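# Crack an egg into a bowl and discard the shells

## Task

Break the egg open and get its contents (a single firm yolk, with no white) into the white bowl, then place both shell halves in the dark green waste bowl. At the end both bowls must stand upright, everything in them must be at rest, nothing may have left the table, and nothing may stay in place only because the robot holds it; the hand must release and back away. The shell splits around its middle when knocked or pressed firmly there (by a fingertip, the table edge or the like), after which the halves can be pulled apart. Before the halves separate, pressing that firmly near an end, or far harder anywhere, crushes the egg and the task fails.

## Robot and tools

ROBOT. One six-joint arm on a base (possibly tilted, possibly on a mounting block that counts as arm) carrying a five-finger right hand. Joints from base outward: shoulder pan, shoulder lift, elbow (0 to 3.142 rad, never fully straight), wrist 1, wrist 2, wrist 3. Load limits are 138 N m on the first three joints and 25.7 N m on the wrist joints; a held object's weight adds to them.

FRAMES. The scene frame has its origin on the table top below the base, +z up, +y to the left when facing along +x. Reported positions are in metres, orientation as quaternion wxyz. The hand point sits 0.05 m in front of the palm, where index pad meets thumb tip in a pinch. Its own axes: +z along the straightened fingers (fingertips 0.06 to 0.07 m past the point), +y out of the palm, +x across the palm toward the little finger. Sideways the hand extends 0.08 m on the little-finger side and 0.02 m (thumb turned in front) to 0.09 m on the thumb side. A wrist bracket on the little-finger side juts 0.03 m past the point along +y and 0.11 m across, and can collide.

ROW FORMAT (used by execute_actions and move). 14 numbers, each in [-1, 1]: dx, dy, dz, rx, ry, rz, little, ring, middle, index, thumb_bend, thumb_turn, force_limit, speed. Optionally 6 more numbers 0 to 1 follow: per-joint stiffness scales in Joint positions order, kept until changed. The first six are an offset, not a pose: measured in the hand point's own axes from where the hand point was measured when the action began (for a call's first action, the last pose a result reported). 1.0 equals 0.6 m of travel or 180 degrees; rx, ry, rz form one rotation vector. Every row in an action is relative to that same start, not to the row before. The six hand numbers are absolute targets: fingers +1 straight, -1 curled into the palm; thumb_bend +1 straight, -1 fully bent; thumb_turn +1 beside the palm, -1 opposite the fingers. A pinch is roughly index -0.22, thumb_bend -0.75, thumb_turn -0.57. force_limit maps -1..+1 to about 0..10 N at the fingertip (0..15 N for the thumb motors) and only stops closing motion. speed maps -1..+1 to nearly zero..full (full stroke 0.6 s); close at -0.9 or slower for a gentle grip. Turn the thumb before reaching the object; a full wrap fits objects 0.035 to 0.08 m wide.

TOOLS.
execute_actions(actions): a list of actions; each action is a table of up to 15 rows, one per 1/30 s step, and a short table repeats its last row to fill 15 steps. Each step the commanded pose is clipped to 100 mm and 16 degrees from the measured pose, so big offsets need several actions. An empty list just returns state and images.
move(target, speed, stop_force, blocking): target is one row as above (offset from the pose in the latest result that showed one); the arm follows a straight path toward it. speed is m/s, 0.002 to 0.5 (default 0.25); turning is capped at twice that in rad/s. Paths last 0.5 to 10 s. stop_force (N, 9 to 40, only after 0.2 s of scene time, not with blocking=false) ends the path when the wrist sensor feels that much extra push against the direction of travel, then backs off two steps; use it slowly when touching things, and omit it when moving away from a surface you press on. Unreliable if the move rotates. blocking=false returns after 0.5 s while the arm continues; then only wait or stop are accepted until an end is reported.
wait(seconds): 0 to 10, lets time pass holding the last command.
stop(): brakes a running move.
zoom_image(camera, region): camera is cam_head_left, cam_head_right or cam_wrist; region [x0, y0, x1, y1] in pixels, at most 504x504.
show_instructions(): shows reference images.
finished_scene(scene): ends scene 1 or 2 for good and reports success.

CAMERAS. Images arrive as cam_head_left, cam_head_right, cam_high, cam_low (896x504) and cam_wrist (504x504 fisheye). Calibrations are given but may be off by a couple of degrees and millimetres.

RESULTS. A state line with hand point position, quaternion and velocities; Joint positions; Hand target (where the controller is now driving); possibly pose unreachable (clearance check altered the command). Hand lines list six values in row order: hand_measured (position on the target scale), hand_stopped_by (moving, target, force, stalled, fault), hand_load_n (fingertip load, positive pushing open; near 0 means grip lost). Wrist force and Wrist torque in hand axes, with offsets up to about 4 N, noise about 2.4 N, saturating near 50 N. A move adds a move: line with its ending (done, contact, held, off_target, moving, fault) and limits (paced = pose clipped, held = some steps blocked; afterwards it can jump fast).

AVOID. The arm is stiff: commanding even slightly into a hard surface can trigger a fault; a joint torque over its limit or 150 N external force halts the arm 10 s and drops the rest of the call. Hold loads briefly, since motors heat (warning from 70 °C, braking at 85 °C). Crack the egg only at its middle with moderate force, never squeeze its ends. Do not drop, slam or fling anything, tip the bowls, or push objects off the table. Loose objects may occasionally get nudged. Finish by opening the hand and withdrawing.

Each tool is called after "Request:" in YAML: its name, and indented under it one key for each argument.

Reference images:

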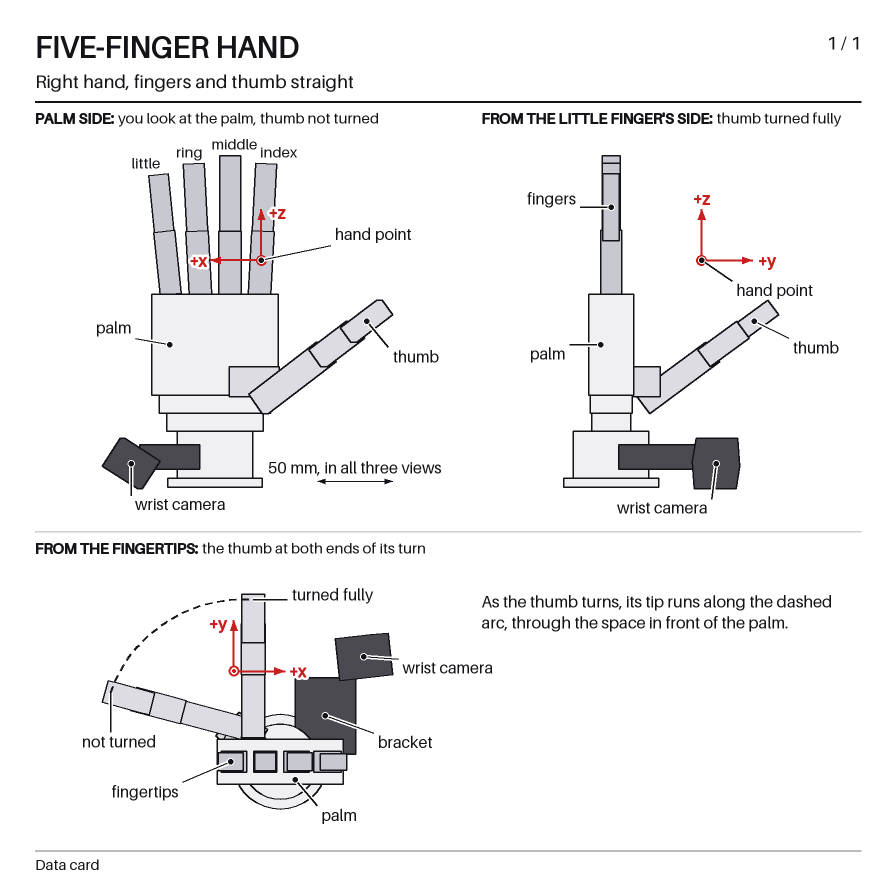

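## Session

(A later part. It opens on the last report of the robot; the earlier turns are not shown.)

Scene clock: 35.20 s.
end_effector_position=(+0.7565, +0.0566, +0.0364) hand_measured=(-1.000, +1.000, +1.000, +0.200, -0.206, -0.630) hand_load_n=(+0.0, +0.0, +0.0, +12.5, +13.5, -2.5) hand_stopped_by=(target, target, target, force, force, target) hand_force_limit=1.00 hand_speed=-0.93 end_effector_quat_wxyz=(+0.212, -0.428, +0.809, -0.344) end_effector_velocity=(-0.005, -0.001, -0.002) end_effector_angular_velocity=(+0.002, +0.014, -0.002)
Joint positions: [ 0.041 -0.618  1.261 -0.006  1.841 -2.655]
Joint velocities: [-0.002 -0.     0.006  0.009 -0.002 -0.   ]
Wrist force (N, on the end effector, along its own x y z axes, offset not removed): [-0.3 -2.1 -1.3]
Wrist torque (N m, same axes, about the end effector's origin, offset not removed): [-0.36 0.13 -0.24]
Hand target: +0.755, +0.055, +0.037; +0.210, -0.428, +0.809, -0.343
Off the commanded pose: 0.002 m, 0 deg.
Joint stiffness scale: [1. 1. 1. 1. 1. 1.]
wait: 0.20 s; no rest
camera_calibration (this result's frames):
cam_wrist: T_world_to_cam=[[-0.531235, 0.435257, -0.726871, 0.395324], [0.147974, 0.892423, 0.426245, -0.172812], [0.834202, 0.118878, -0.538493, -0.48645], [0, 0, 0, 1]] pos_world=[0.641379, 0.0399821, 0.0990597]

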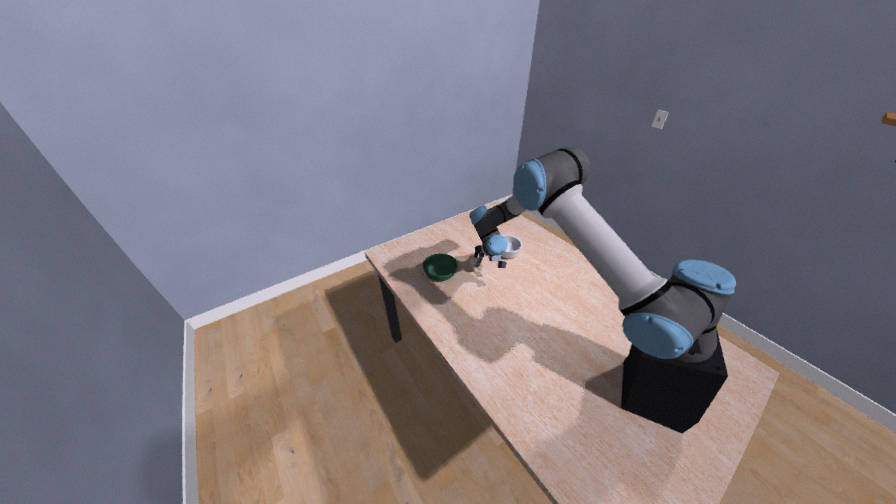

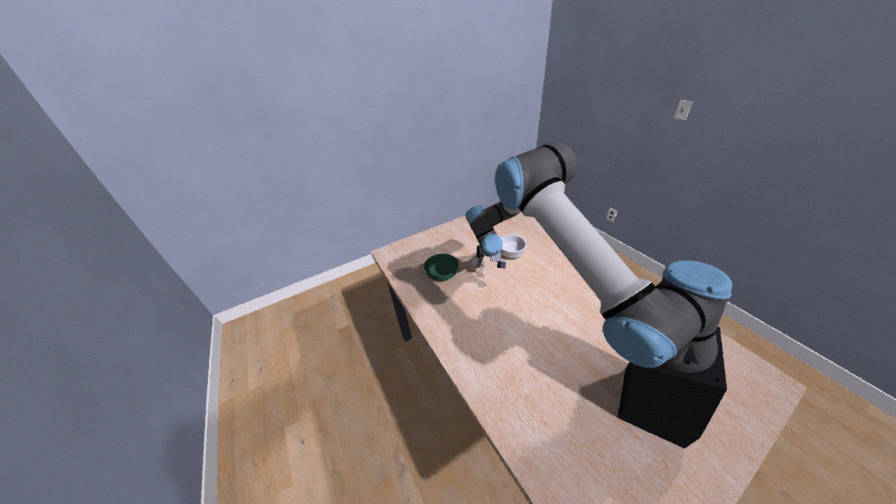

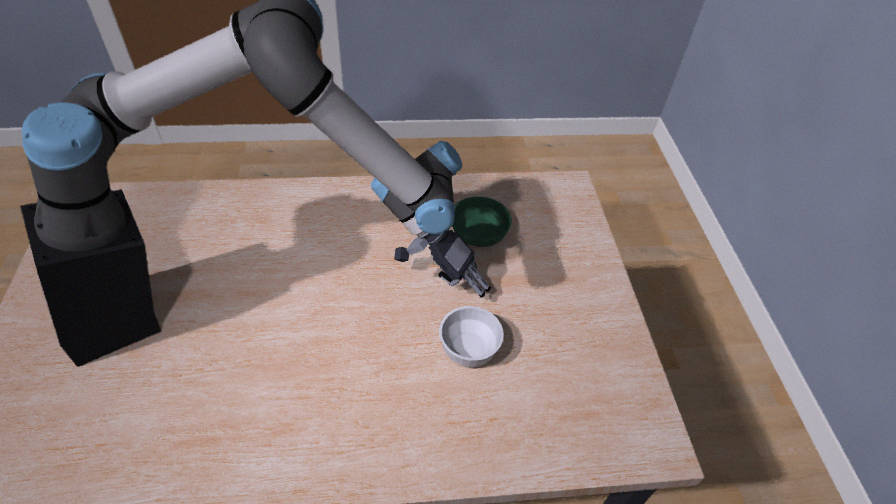

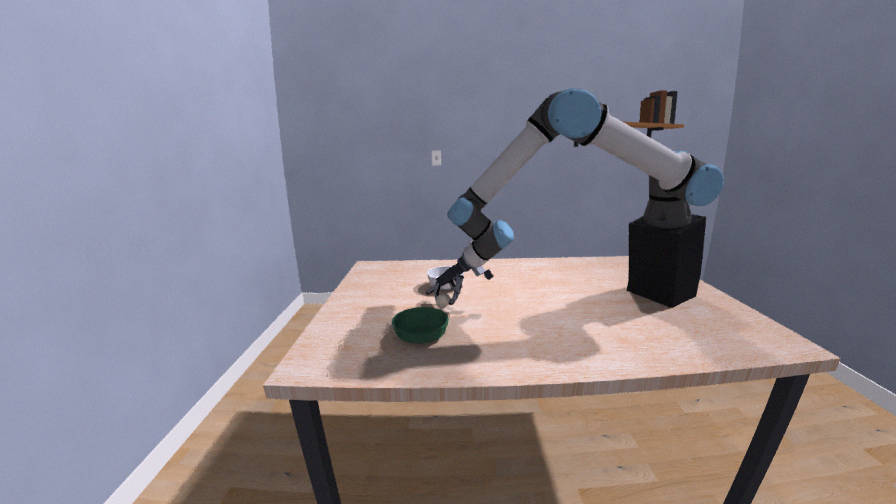

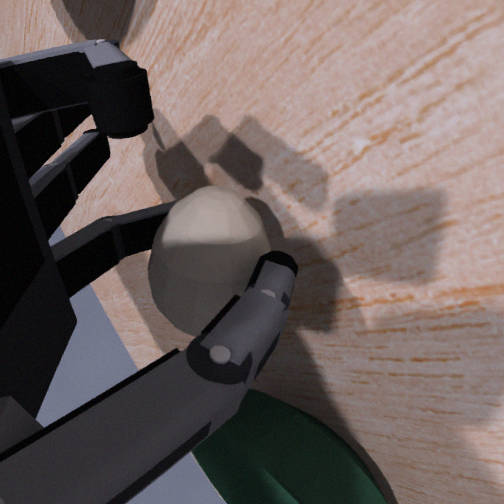

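Request:
move:
  target: [0.098,0.105,-0.079,0,0,0,-1,1,1,-0.2,-0.6,-0.63,1,-0.93]
  speed: 0.1

Request:
move:
  target: [0,0.002,0.002,0,0,0,-1,1,1,0.5,0.05,-0.63,1,-0.8]

Scene clock: 36.87 s.
end_effector_position=(+0.6650, +0.0512, +0.0222) hand_measured=(-1.000, +1.000, +1.000, +0.200, -0.206, -0.630) hand_load_n=(+0.0, +0.0, +0.0, +13.5, +13.5, -2.0) hand_stopped_by=(target, target, target, force, force, target) hand_force_limit=1.00 hand_speed=-0.93 end_effector_quat_wxyz=(+0.215, -0.427, +0.808, -0.346) end_effector_velocity=(-0.001, -0.000, +0.000) end_effector_angular_velocity=(+0.001, -0.015, +0.004)
Joint positions: [ 0.026 -0.721  1.601 -0.253  1.828 -2.664]
Joint velocities: [-0.002 -0.004  0.018 -0.03  -0.004 -0.002]
Wrist force (N, on the end effector, along its own x y z axes, offset not removed): [-1.9 -7.2 -2.5]
Wrist torque (N m, same axes, about the end effector's origin, offset not removed): [-0.33 -0.20 0.05]
Hand target: +0.660, +0.050, +0.019; +0.212, -0.428, +0.809, -0.344
Off the commanded pose: 0.006 m, 0 deg.
Joint stiffness scale: [1. 1. 1. 1. 1. 1.]
move: off_target
camera_calibration (this result's frames):
cam_wrist: T_world_to_cam=[[-0.525854, 0.434427, -0.731267, 0.335289], [0.143907, 0.892778, 0.426893, -0.145788], [0.838313, 0.119249, -0.531988, -0.420053], [0, 0, 0, 1]] pos_world=[0.549429, 0.0345884, 0.0839583]

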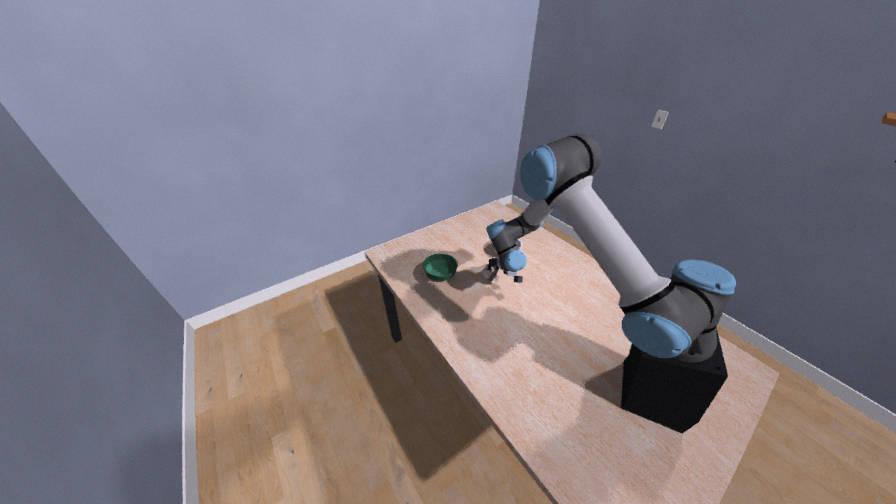

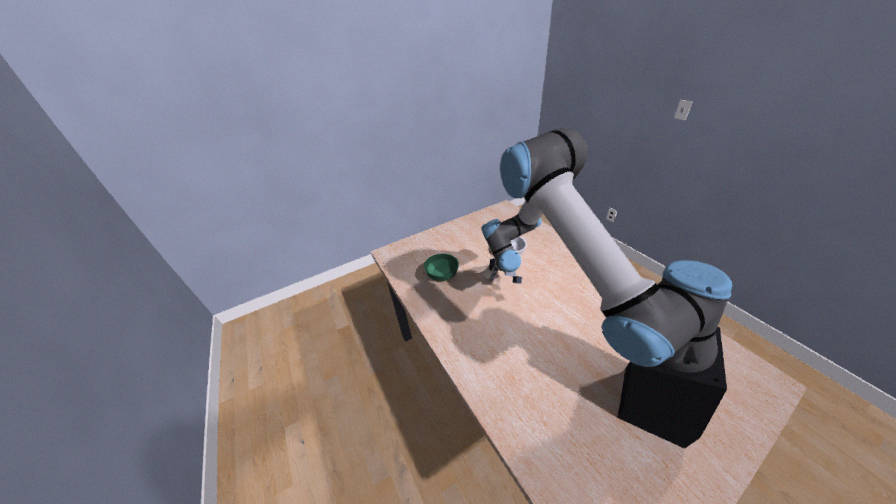

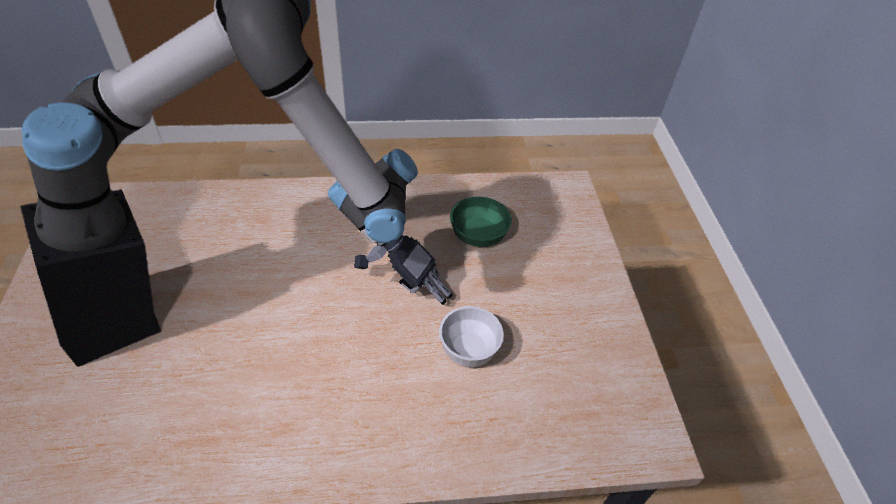

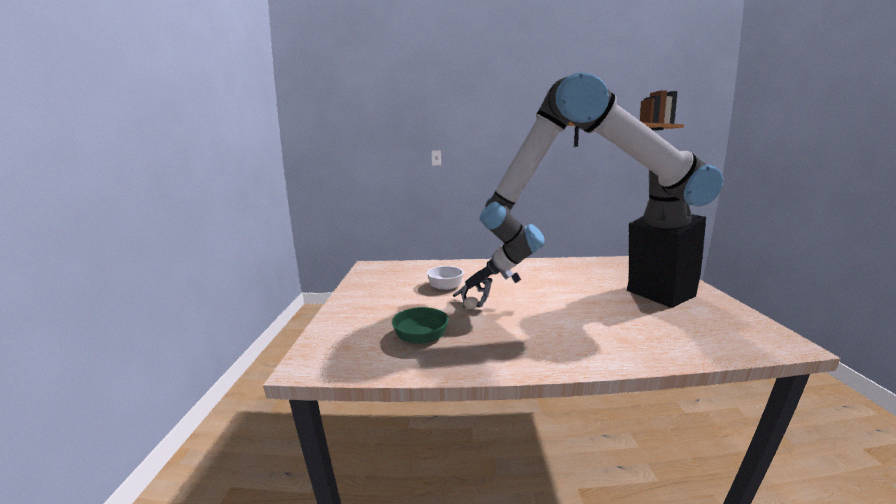

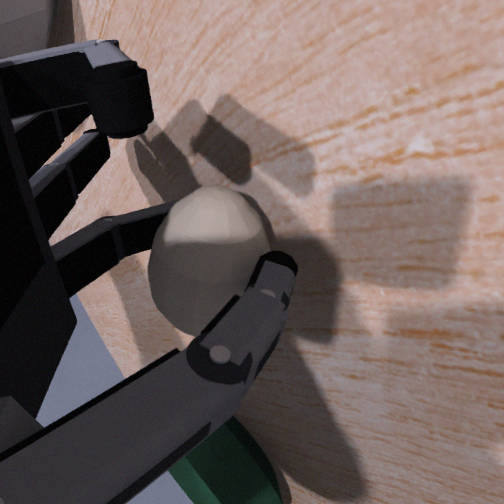

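Scene clock: 38.40 s.
end_effector_position=(+0.6641, +0.0511, +0.0210) hand_measured=(-1.000, +1.000, +1.000, +0.500, +0.050, -0.630) hand_load_n=(+0.0, +0.0, +0.0, +0.0, +0.0, +0.0) hand_stopped_by=(target, target, target, target, target, target) hand_force_limit=1.00 hand_speed=-0.80 end_effector_quat_wxyz=(+0.214, -0.427, +0.808, -0.345) end_effector_velocity=(+0.001, +0.000, +0.001) end_effector_angular_velocity=(+0.000, -0.001, +0.001)
Joint positions: [ 0.026 -0.719  1.601 -0.254  1.828 -2.664]
Joint velocities: [ 0.    -0.001 -0.    -0.    -0.001 -0.001]
Wrist force (N, on the end effector, along its own x y z axes, offset not removed): [3.0 -0.5 -1.6]
Wrist torque (N m, same axes, about the end effector's origin, offset not removed): [-0.12 -0.56 0.08]
Hand target: +0.665, +0.051, +0.021; +0.215, -0.427, +0.808, -0.346
Off the commanded pose: 0.001 m, 0 deg.
Joint stiffness scale: [1. 1. 1. 1. 1. 1.]
move: done
camera_calibration (this result's frames):
cam_wrist: T_world_to_cam=[[-0.526864, 0.434562, -0.730459, 0.334573], [0.144583, 0.892712, 0.426804, -0.145463], [0.837562, 0.119256, -0.533168, -0.419454], [0, 0, 0, 1]] pos_world=[0.548624, 0.0344867, 0.0828363]

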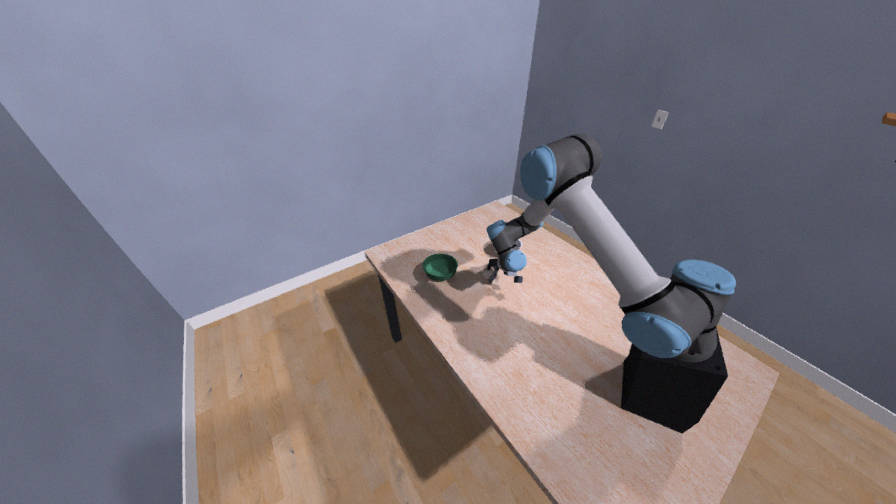

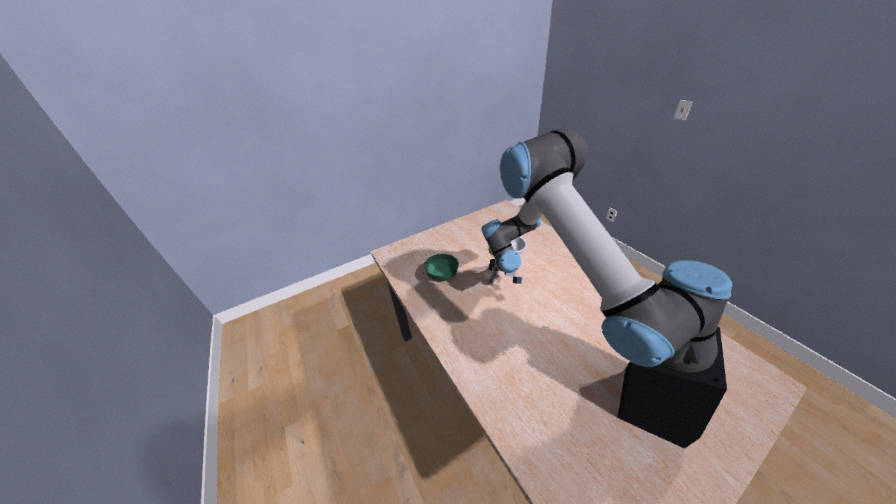

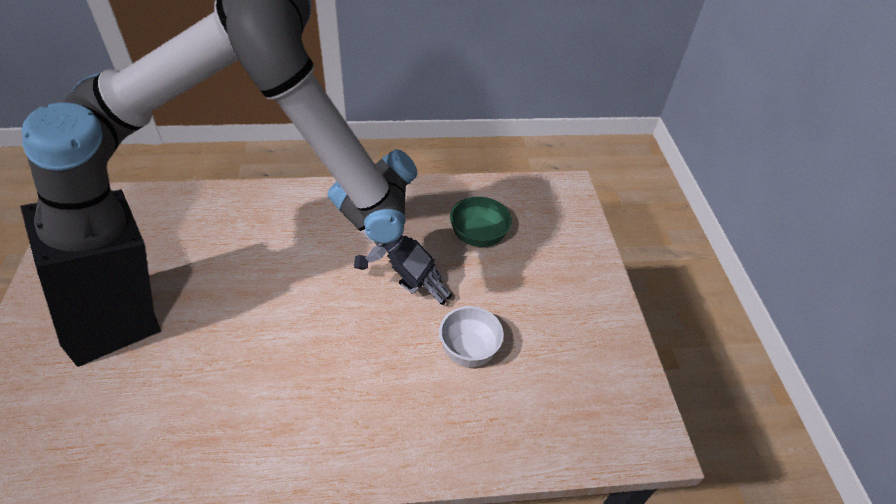

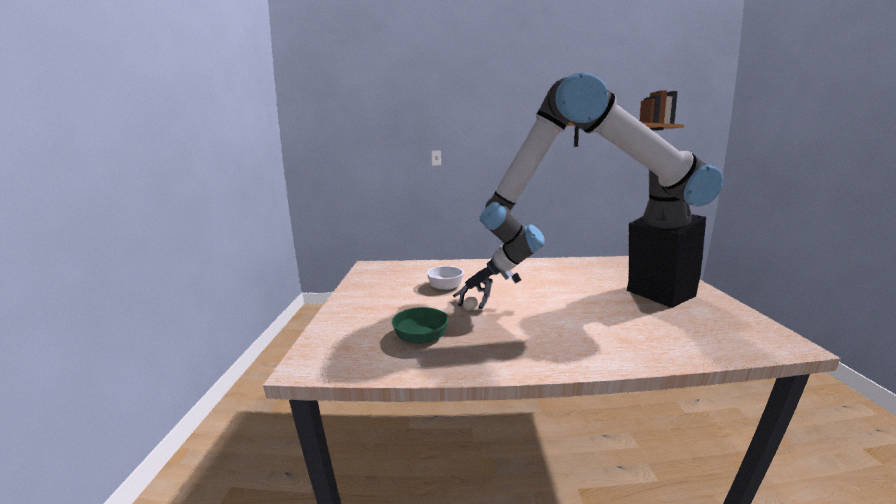

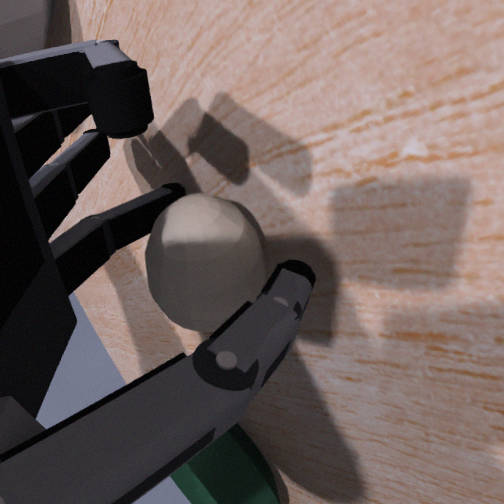

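Request:
move:
  target: [0,-0.079,-0.074,0.028,0.011,-0.012,-1,1,1,0.5,0.05,-0.63,1,0.5]
  speed: 0.1

Scene clock: 39.90 s.
end_effector_position=(+0.6627, +0.0478, +0.0853) hand_measured=(-1.000, +1.000, +1.000, +0.500, +0.050, -0.630) hand_load_n=(+0.0, +0.0, +0.0, +0.0, +0.0, +0.0) hand_stopped_by=(target, target, target, target, target, target) hand_force_limit=1.00 hand_speed=0.50 end_effector_quat_wxyz=(+0.213, -0.425, +0.788, -0.392) end_effector_velocity=(-0.000, -0.001, +0.003) end_effector_angular_velocity=(-0.006, -0.003, -0.002)
Joint positions: [ 0.044 -0.853  1.681 -0.263  1.913 -2.709]
Joint velocities: [ 0.    -0.006  0.004 -0.002  0.006 -0.003]
Wrist force (N, on the end effector, along its own x y z axes, offset not removed): [0.4 -3.8 -0.5]
Wrist torque (N m, same axes, about the end effector's origin, offset not removed): [-0.67 -0.15 -0.21]
Hand target: +0.661, +0.049, +0.086; +0.212, -0.426, +0.787, -0.392
Off the commanded pose: 0.002 m, 0 deg.
Joint stiffness scale: [1. 1. 1. 1. 1. 1.]
move: done
camera_calibration (this result's frames):
cam_wrist: T_world_to_cam=[[-0.488772, 0.369972, -0.790078, 0.365189], [0.132194, 0.926576, 0.35211, -0.156777], [0.862338, 0.0676581, -0.501792, -0.400259], [0, 0, 0, 1]] pos_world=[0.544377, 0.0372368, 0.142883]

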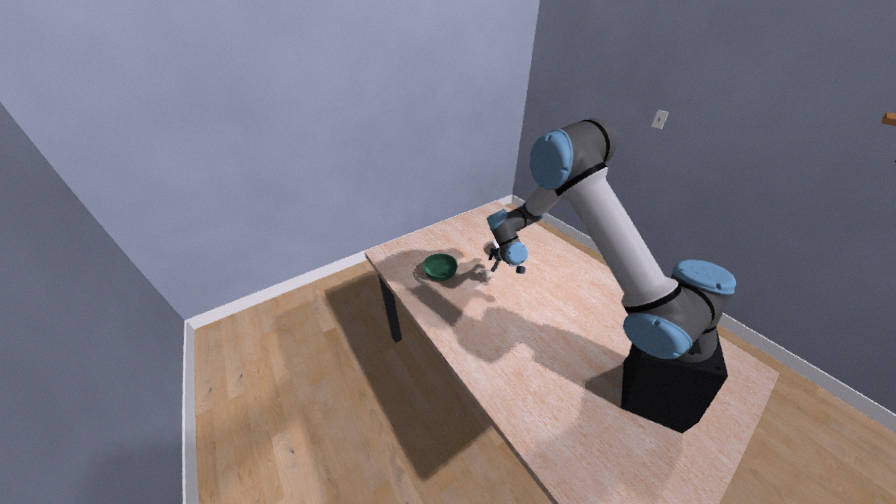

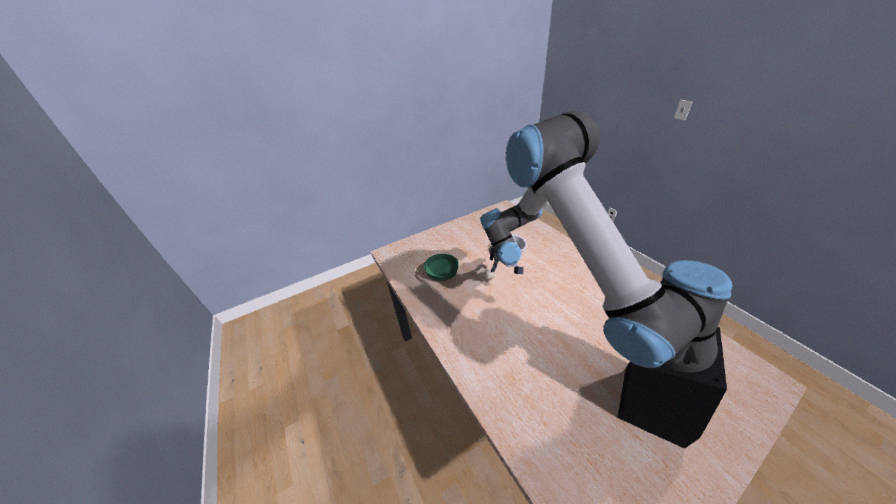

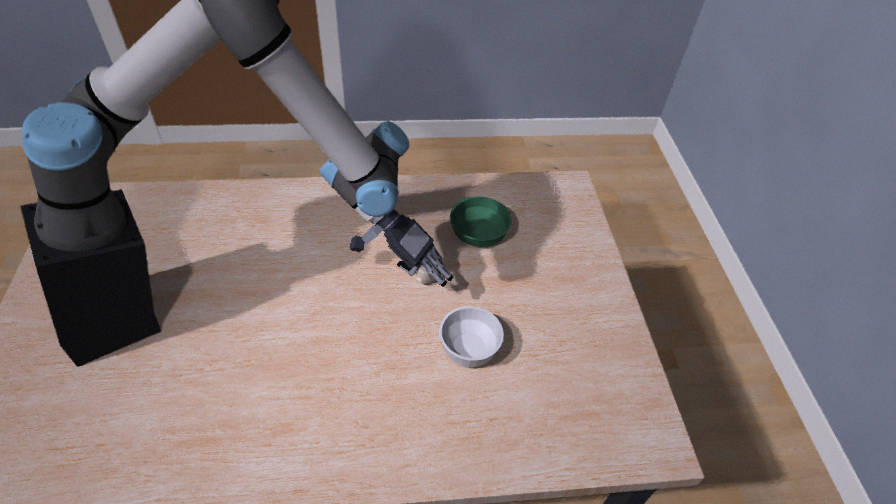

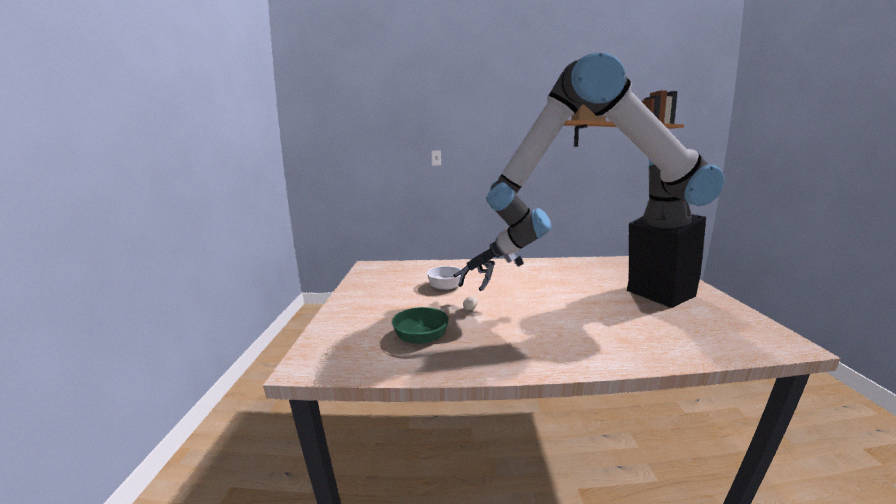

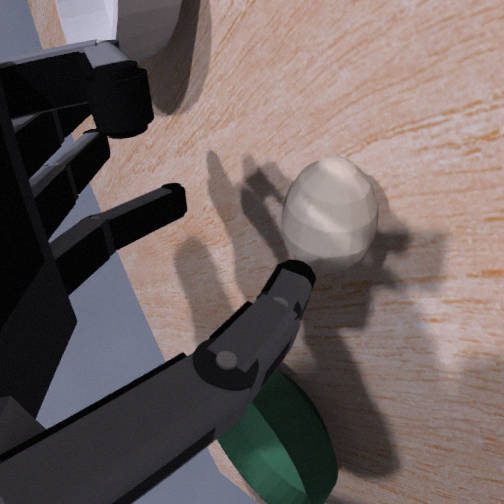

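Request:
move:
  target: [-0.032,-0.067,0.085,0,0,0,-1,1,1,1,1,-1,1,0.5]
  speed: 0.1

Request:
zoom_image:
  camera: "cam_low"
  region: [420, 250, 520, 330]

Request:
zoom_image:
  camera: "cam_head_left"
  region: [450, 230, 530, 300]

Scene clock: 41.30 s.
end_effector_position=(+0.7262, +0.0296, +0.0869) hand_measured=(-1.000, +1.000, +1.000, +1.000, +1.000, -1.000) hand_load_n=(+0.0, +0.0, +0.0, +0.0, +0.0, +0.0) hand_stopped_by=(target, target, target, target, target, target) hand_force_limit=1.00 hand_speed=0.50 end_effector_quat_wxyz=(+0.213, -0.425, +0.788, -0.392) end_effector_velocity=(+0.003, +0.000, -0.000) end_effector_angular_velocity=(+0.003, +0.007, +0.000)
Joint positions: [ 0.016 -0.773  1.474 -0.143  1.889 -2.725]
Joint velocities: [-0.     0.006 -0.018  0.019 -0.003  0.001]
Wrist force (N, on the end effector, along its own x y z axes, offset not removed): [0.7 -4.6 -0.5]
Wrist torque (N m, same axes, about the end effector's origin, offset not removed): [-0.73 -0.24 -0.09]
Hand target: +0.728, +0.028, +0.087; +0.213, -0.425, +0.788, -0.392
Off the commanded pose: 0.002 m, 0 deg.
Joint stiffness scale: [1. 1. 1. 1. 1. 1.]
move: done
camera_calibration (this result's frames):
cam_wrist: T_world_to_cam=[[-0.488481, 0.369542, -0.790459, 0.404078], [0.131268, 0.926705, 0.352117, -0.148256], [0.862644, 0.0682403, -0.501187, -0.453234], [0, 0, 0, 1]] pos_world=[0.607825, 0.0189951, 0.144455]

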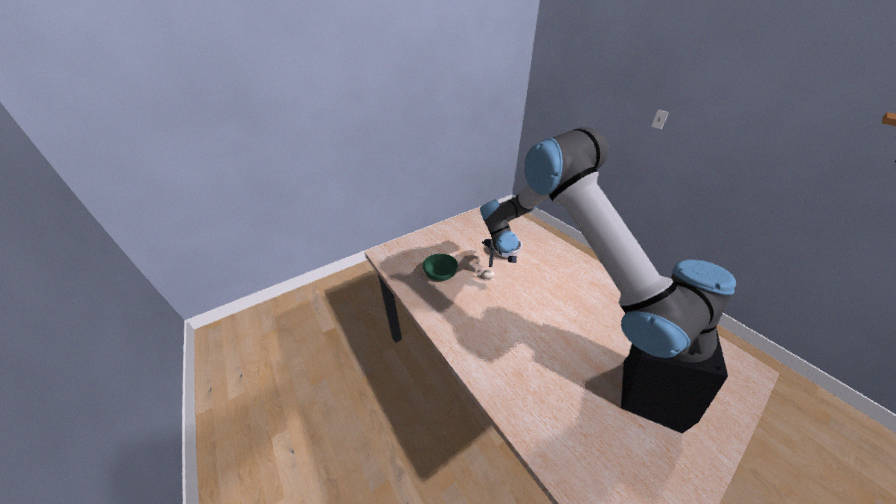

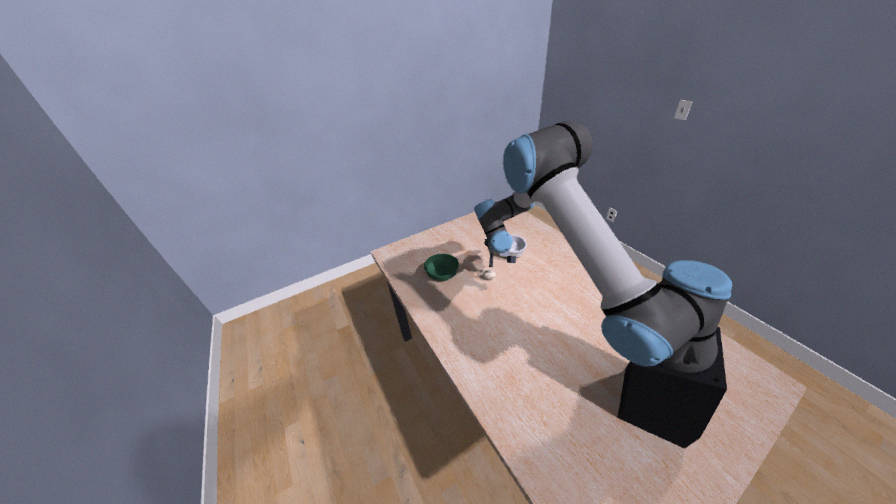

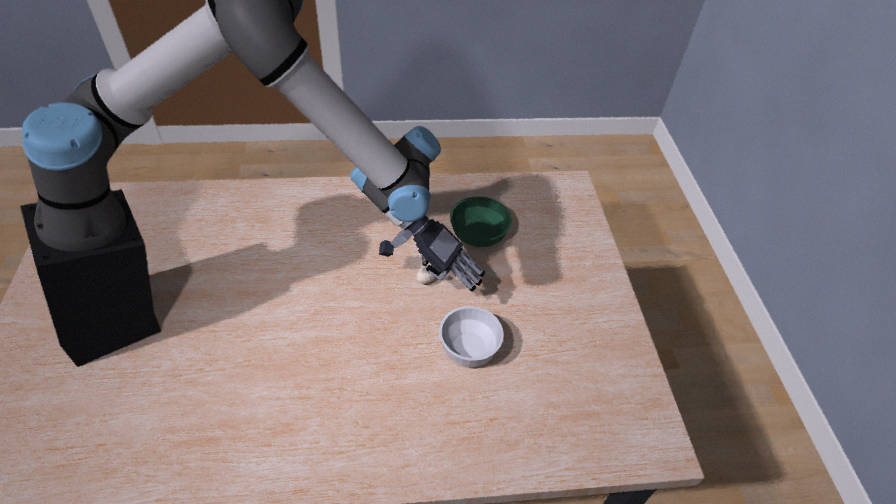

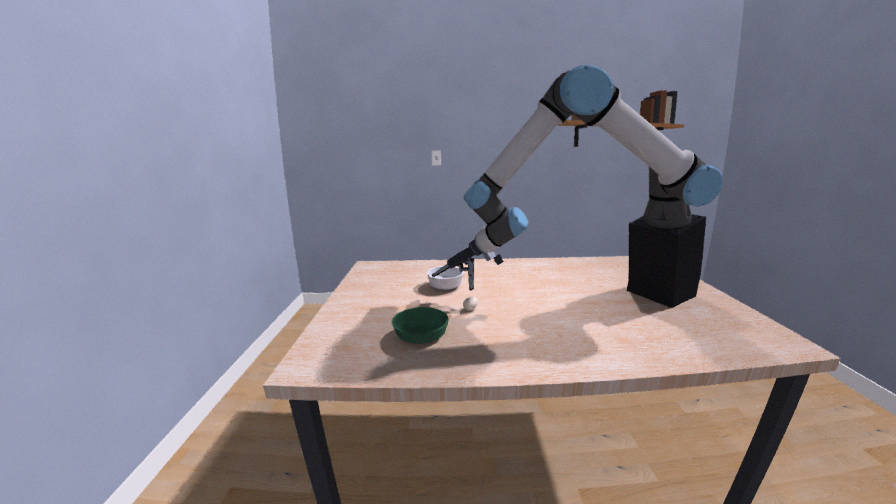

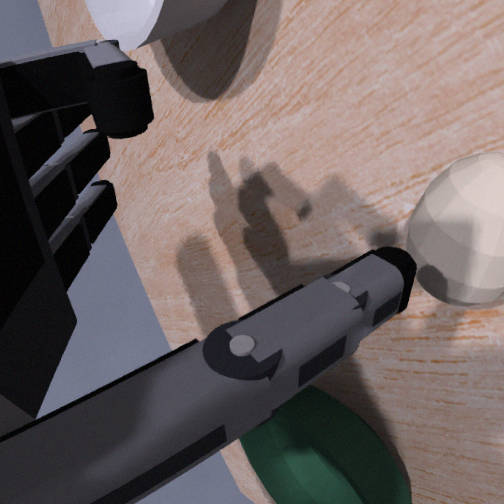

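Region (420, 250, 520, 330) of cam_low's 896x504 image, scaled by 5.040, with more detail than that image has; it fills the top 403 rows of this view, and the rest is white.

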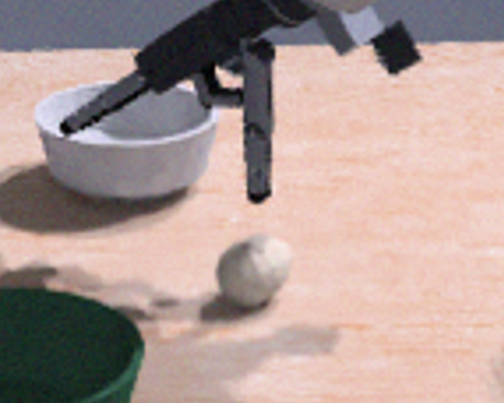

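Region (450, 230, 530, 300) of cam_head_left's 896x504 image, scaled by 6.300, with more detail than that image has; it fills the top 441 rows of this view, and the rest is white.

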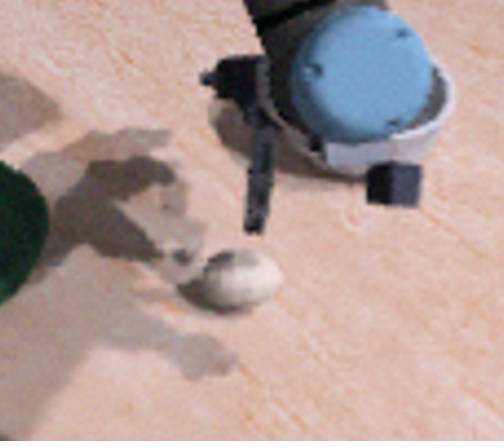

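Request:
execute_actions:
  actions: []

Scene clock: 45.40 s.
end_effector_position=(+0.7264, +0.0296, +0.0868) hand_measured=(-1.000, +1.000, +1.000, +1.000, +1.000, -1.000) hand_load_n=(+0.0, +0.0, +0.0, +0.0, +0.0, +0.0) hand_stopped_by=(target, target, target, target, target, target) hand_force_limit=1.00 hand_speed=0.50 end_effector_quat_wxyz=(+0.213, -0.426, +0.788, -0.391) end_effector_velocity=(-0.000, +0.000, -0.000) end_effector_angular_velocity=(-0.000, +0.001, +0.000)
Joint positions: [ 0.016 -0.772  1.472 -0.14   1.889 -2.725]
Joint velocities: [ 0.     0.001 -0.     0.    -0.    -0.   ]
Wrist force (N, on the end effector, along its own x y z axes, offset not removed): [3.3 -2.8 -1.0]
Wrist torque (N m, same axes, about the end effector's origin, offset not removed): [-0.41 -0.55 0.08]
Hand target: +0.728, +0.028, +0.087; +0.213, -0.425, +0.788, -0.392
Off the commanded pose: 0.002 m, 0 deg.
Joint stiffness scale: [1. 1. 1. 1. 1. 1.]
camera_calibration (this result's frames):
cam_wrist: T_world_to_cam=[[-0.489484, 0.369688, -0.78977, 0.404752], [0.131812, 0.926647, 0.352066, -0.148617], [0.861993, 0.0682295, -0.502308, -0.452908], [0, 0, 0, 1]] pos_world=[0.608113, 0.0189853, 0.144485]

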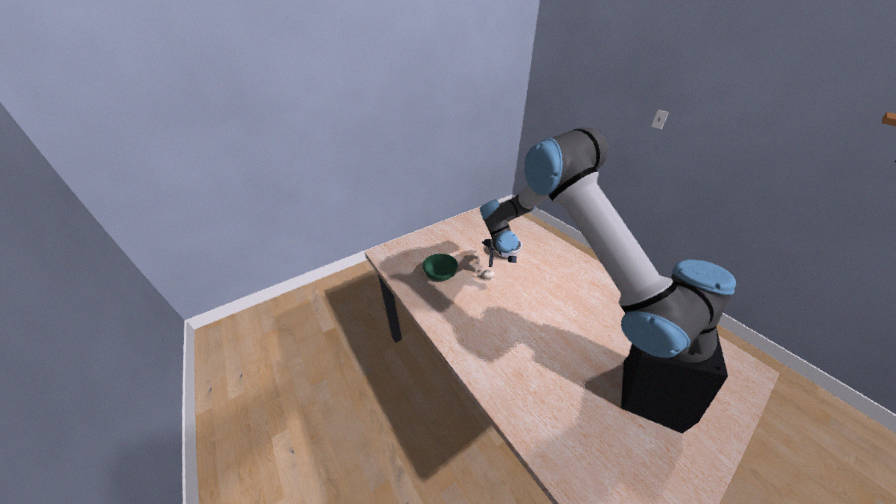

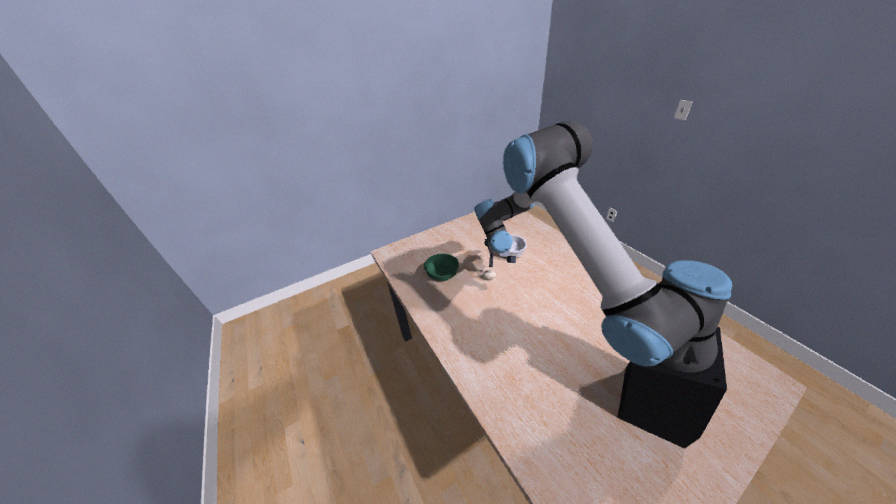

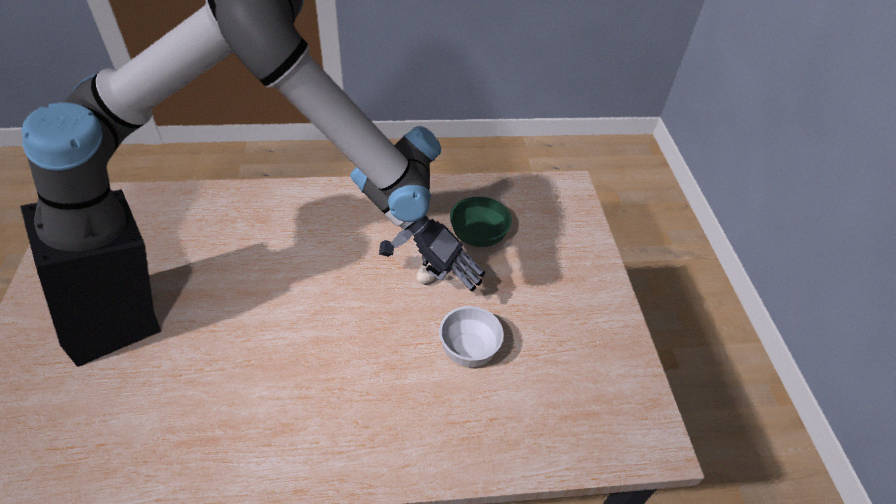

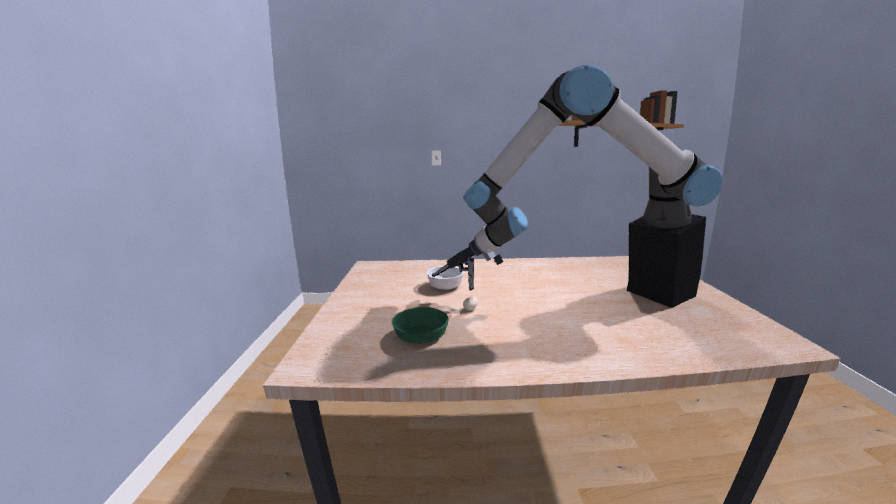

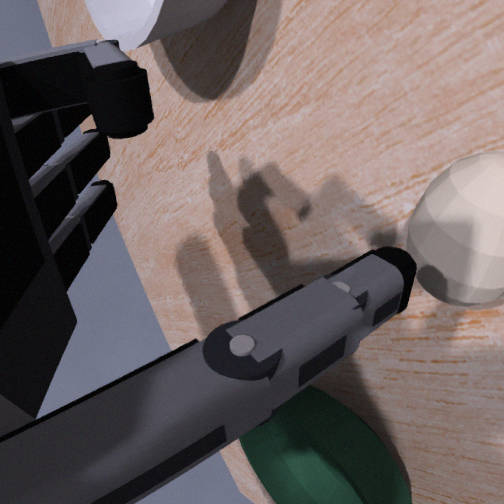

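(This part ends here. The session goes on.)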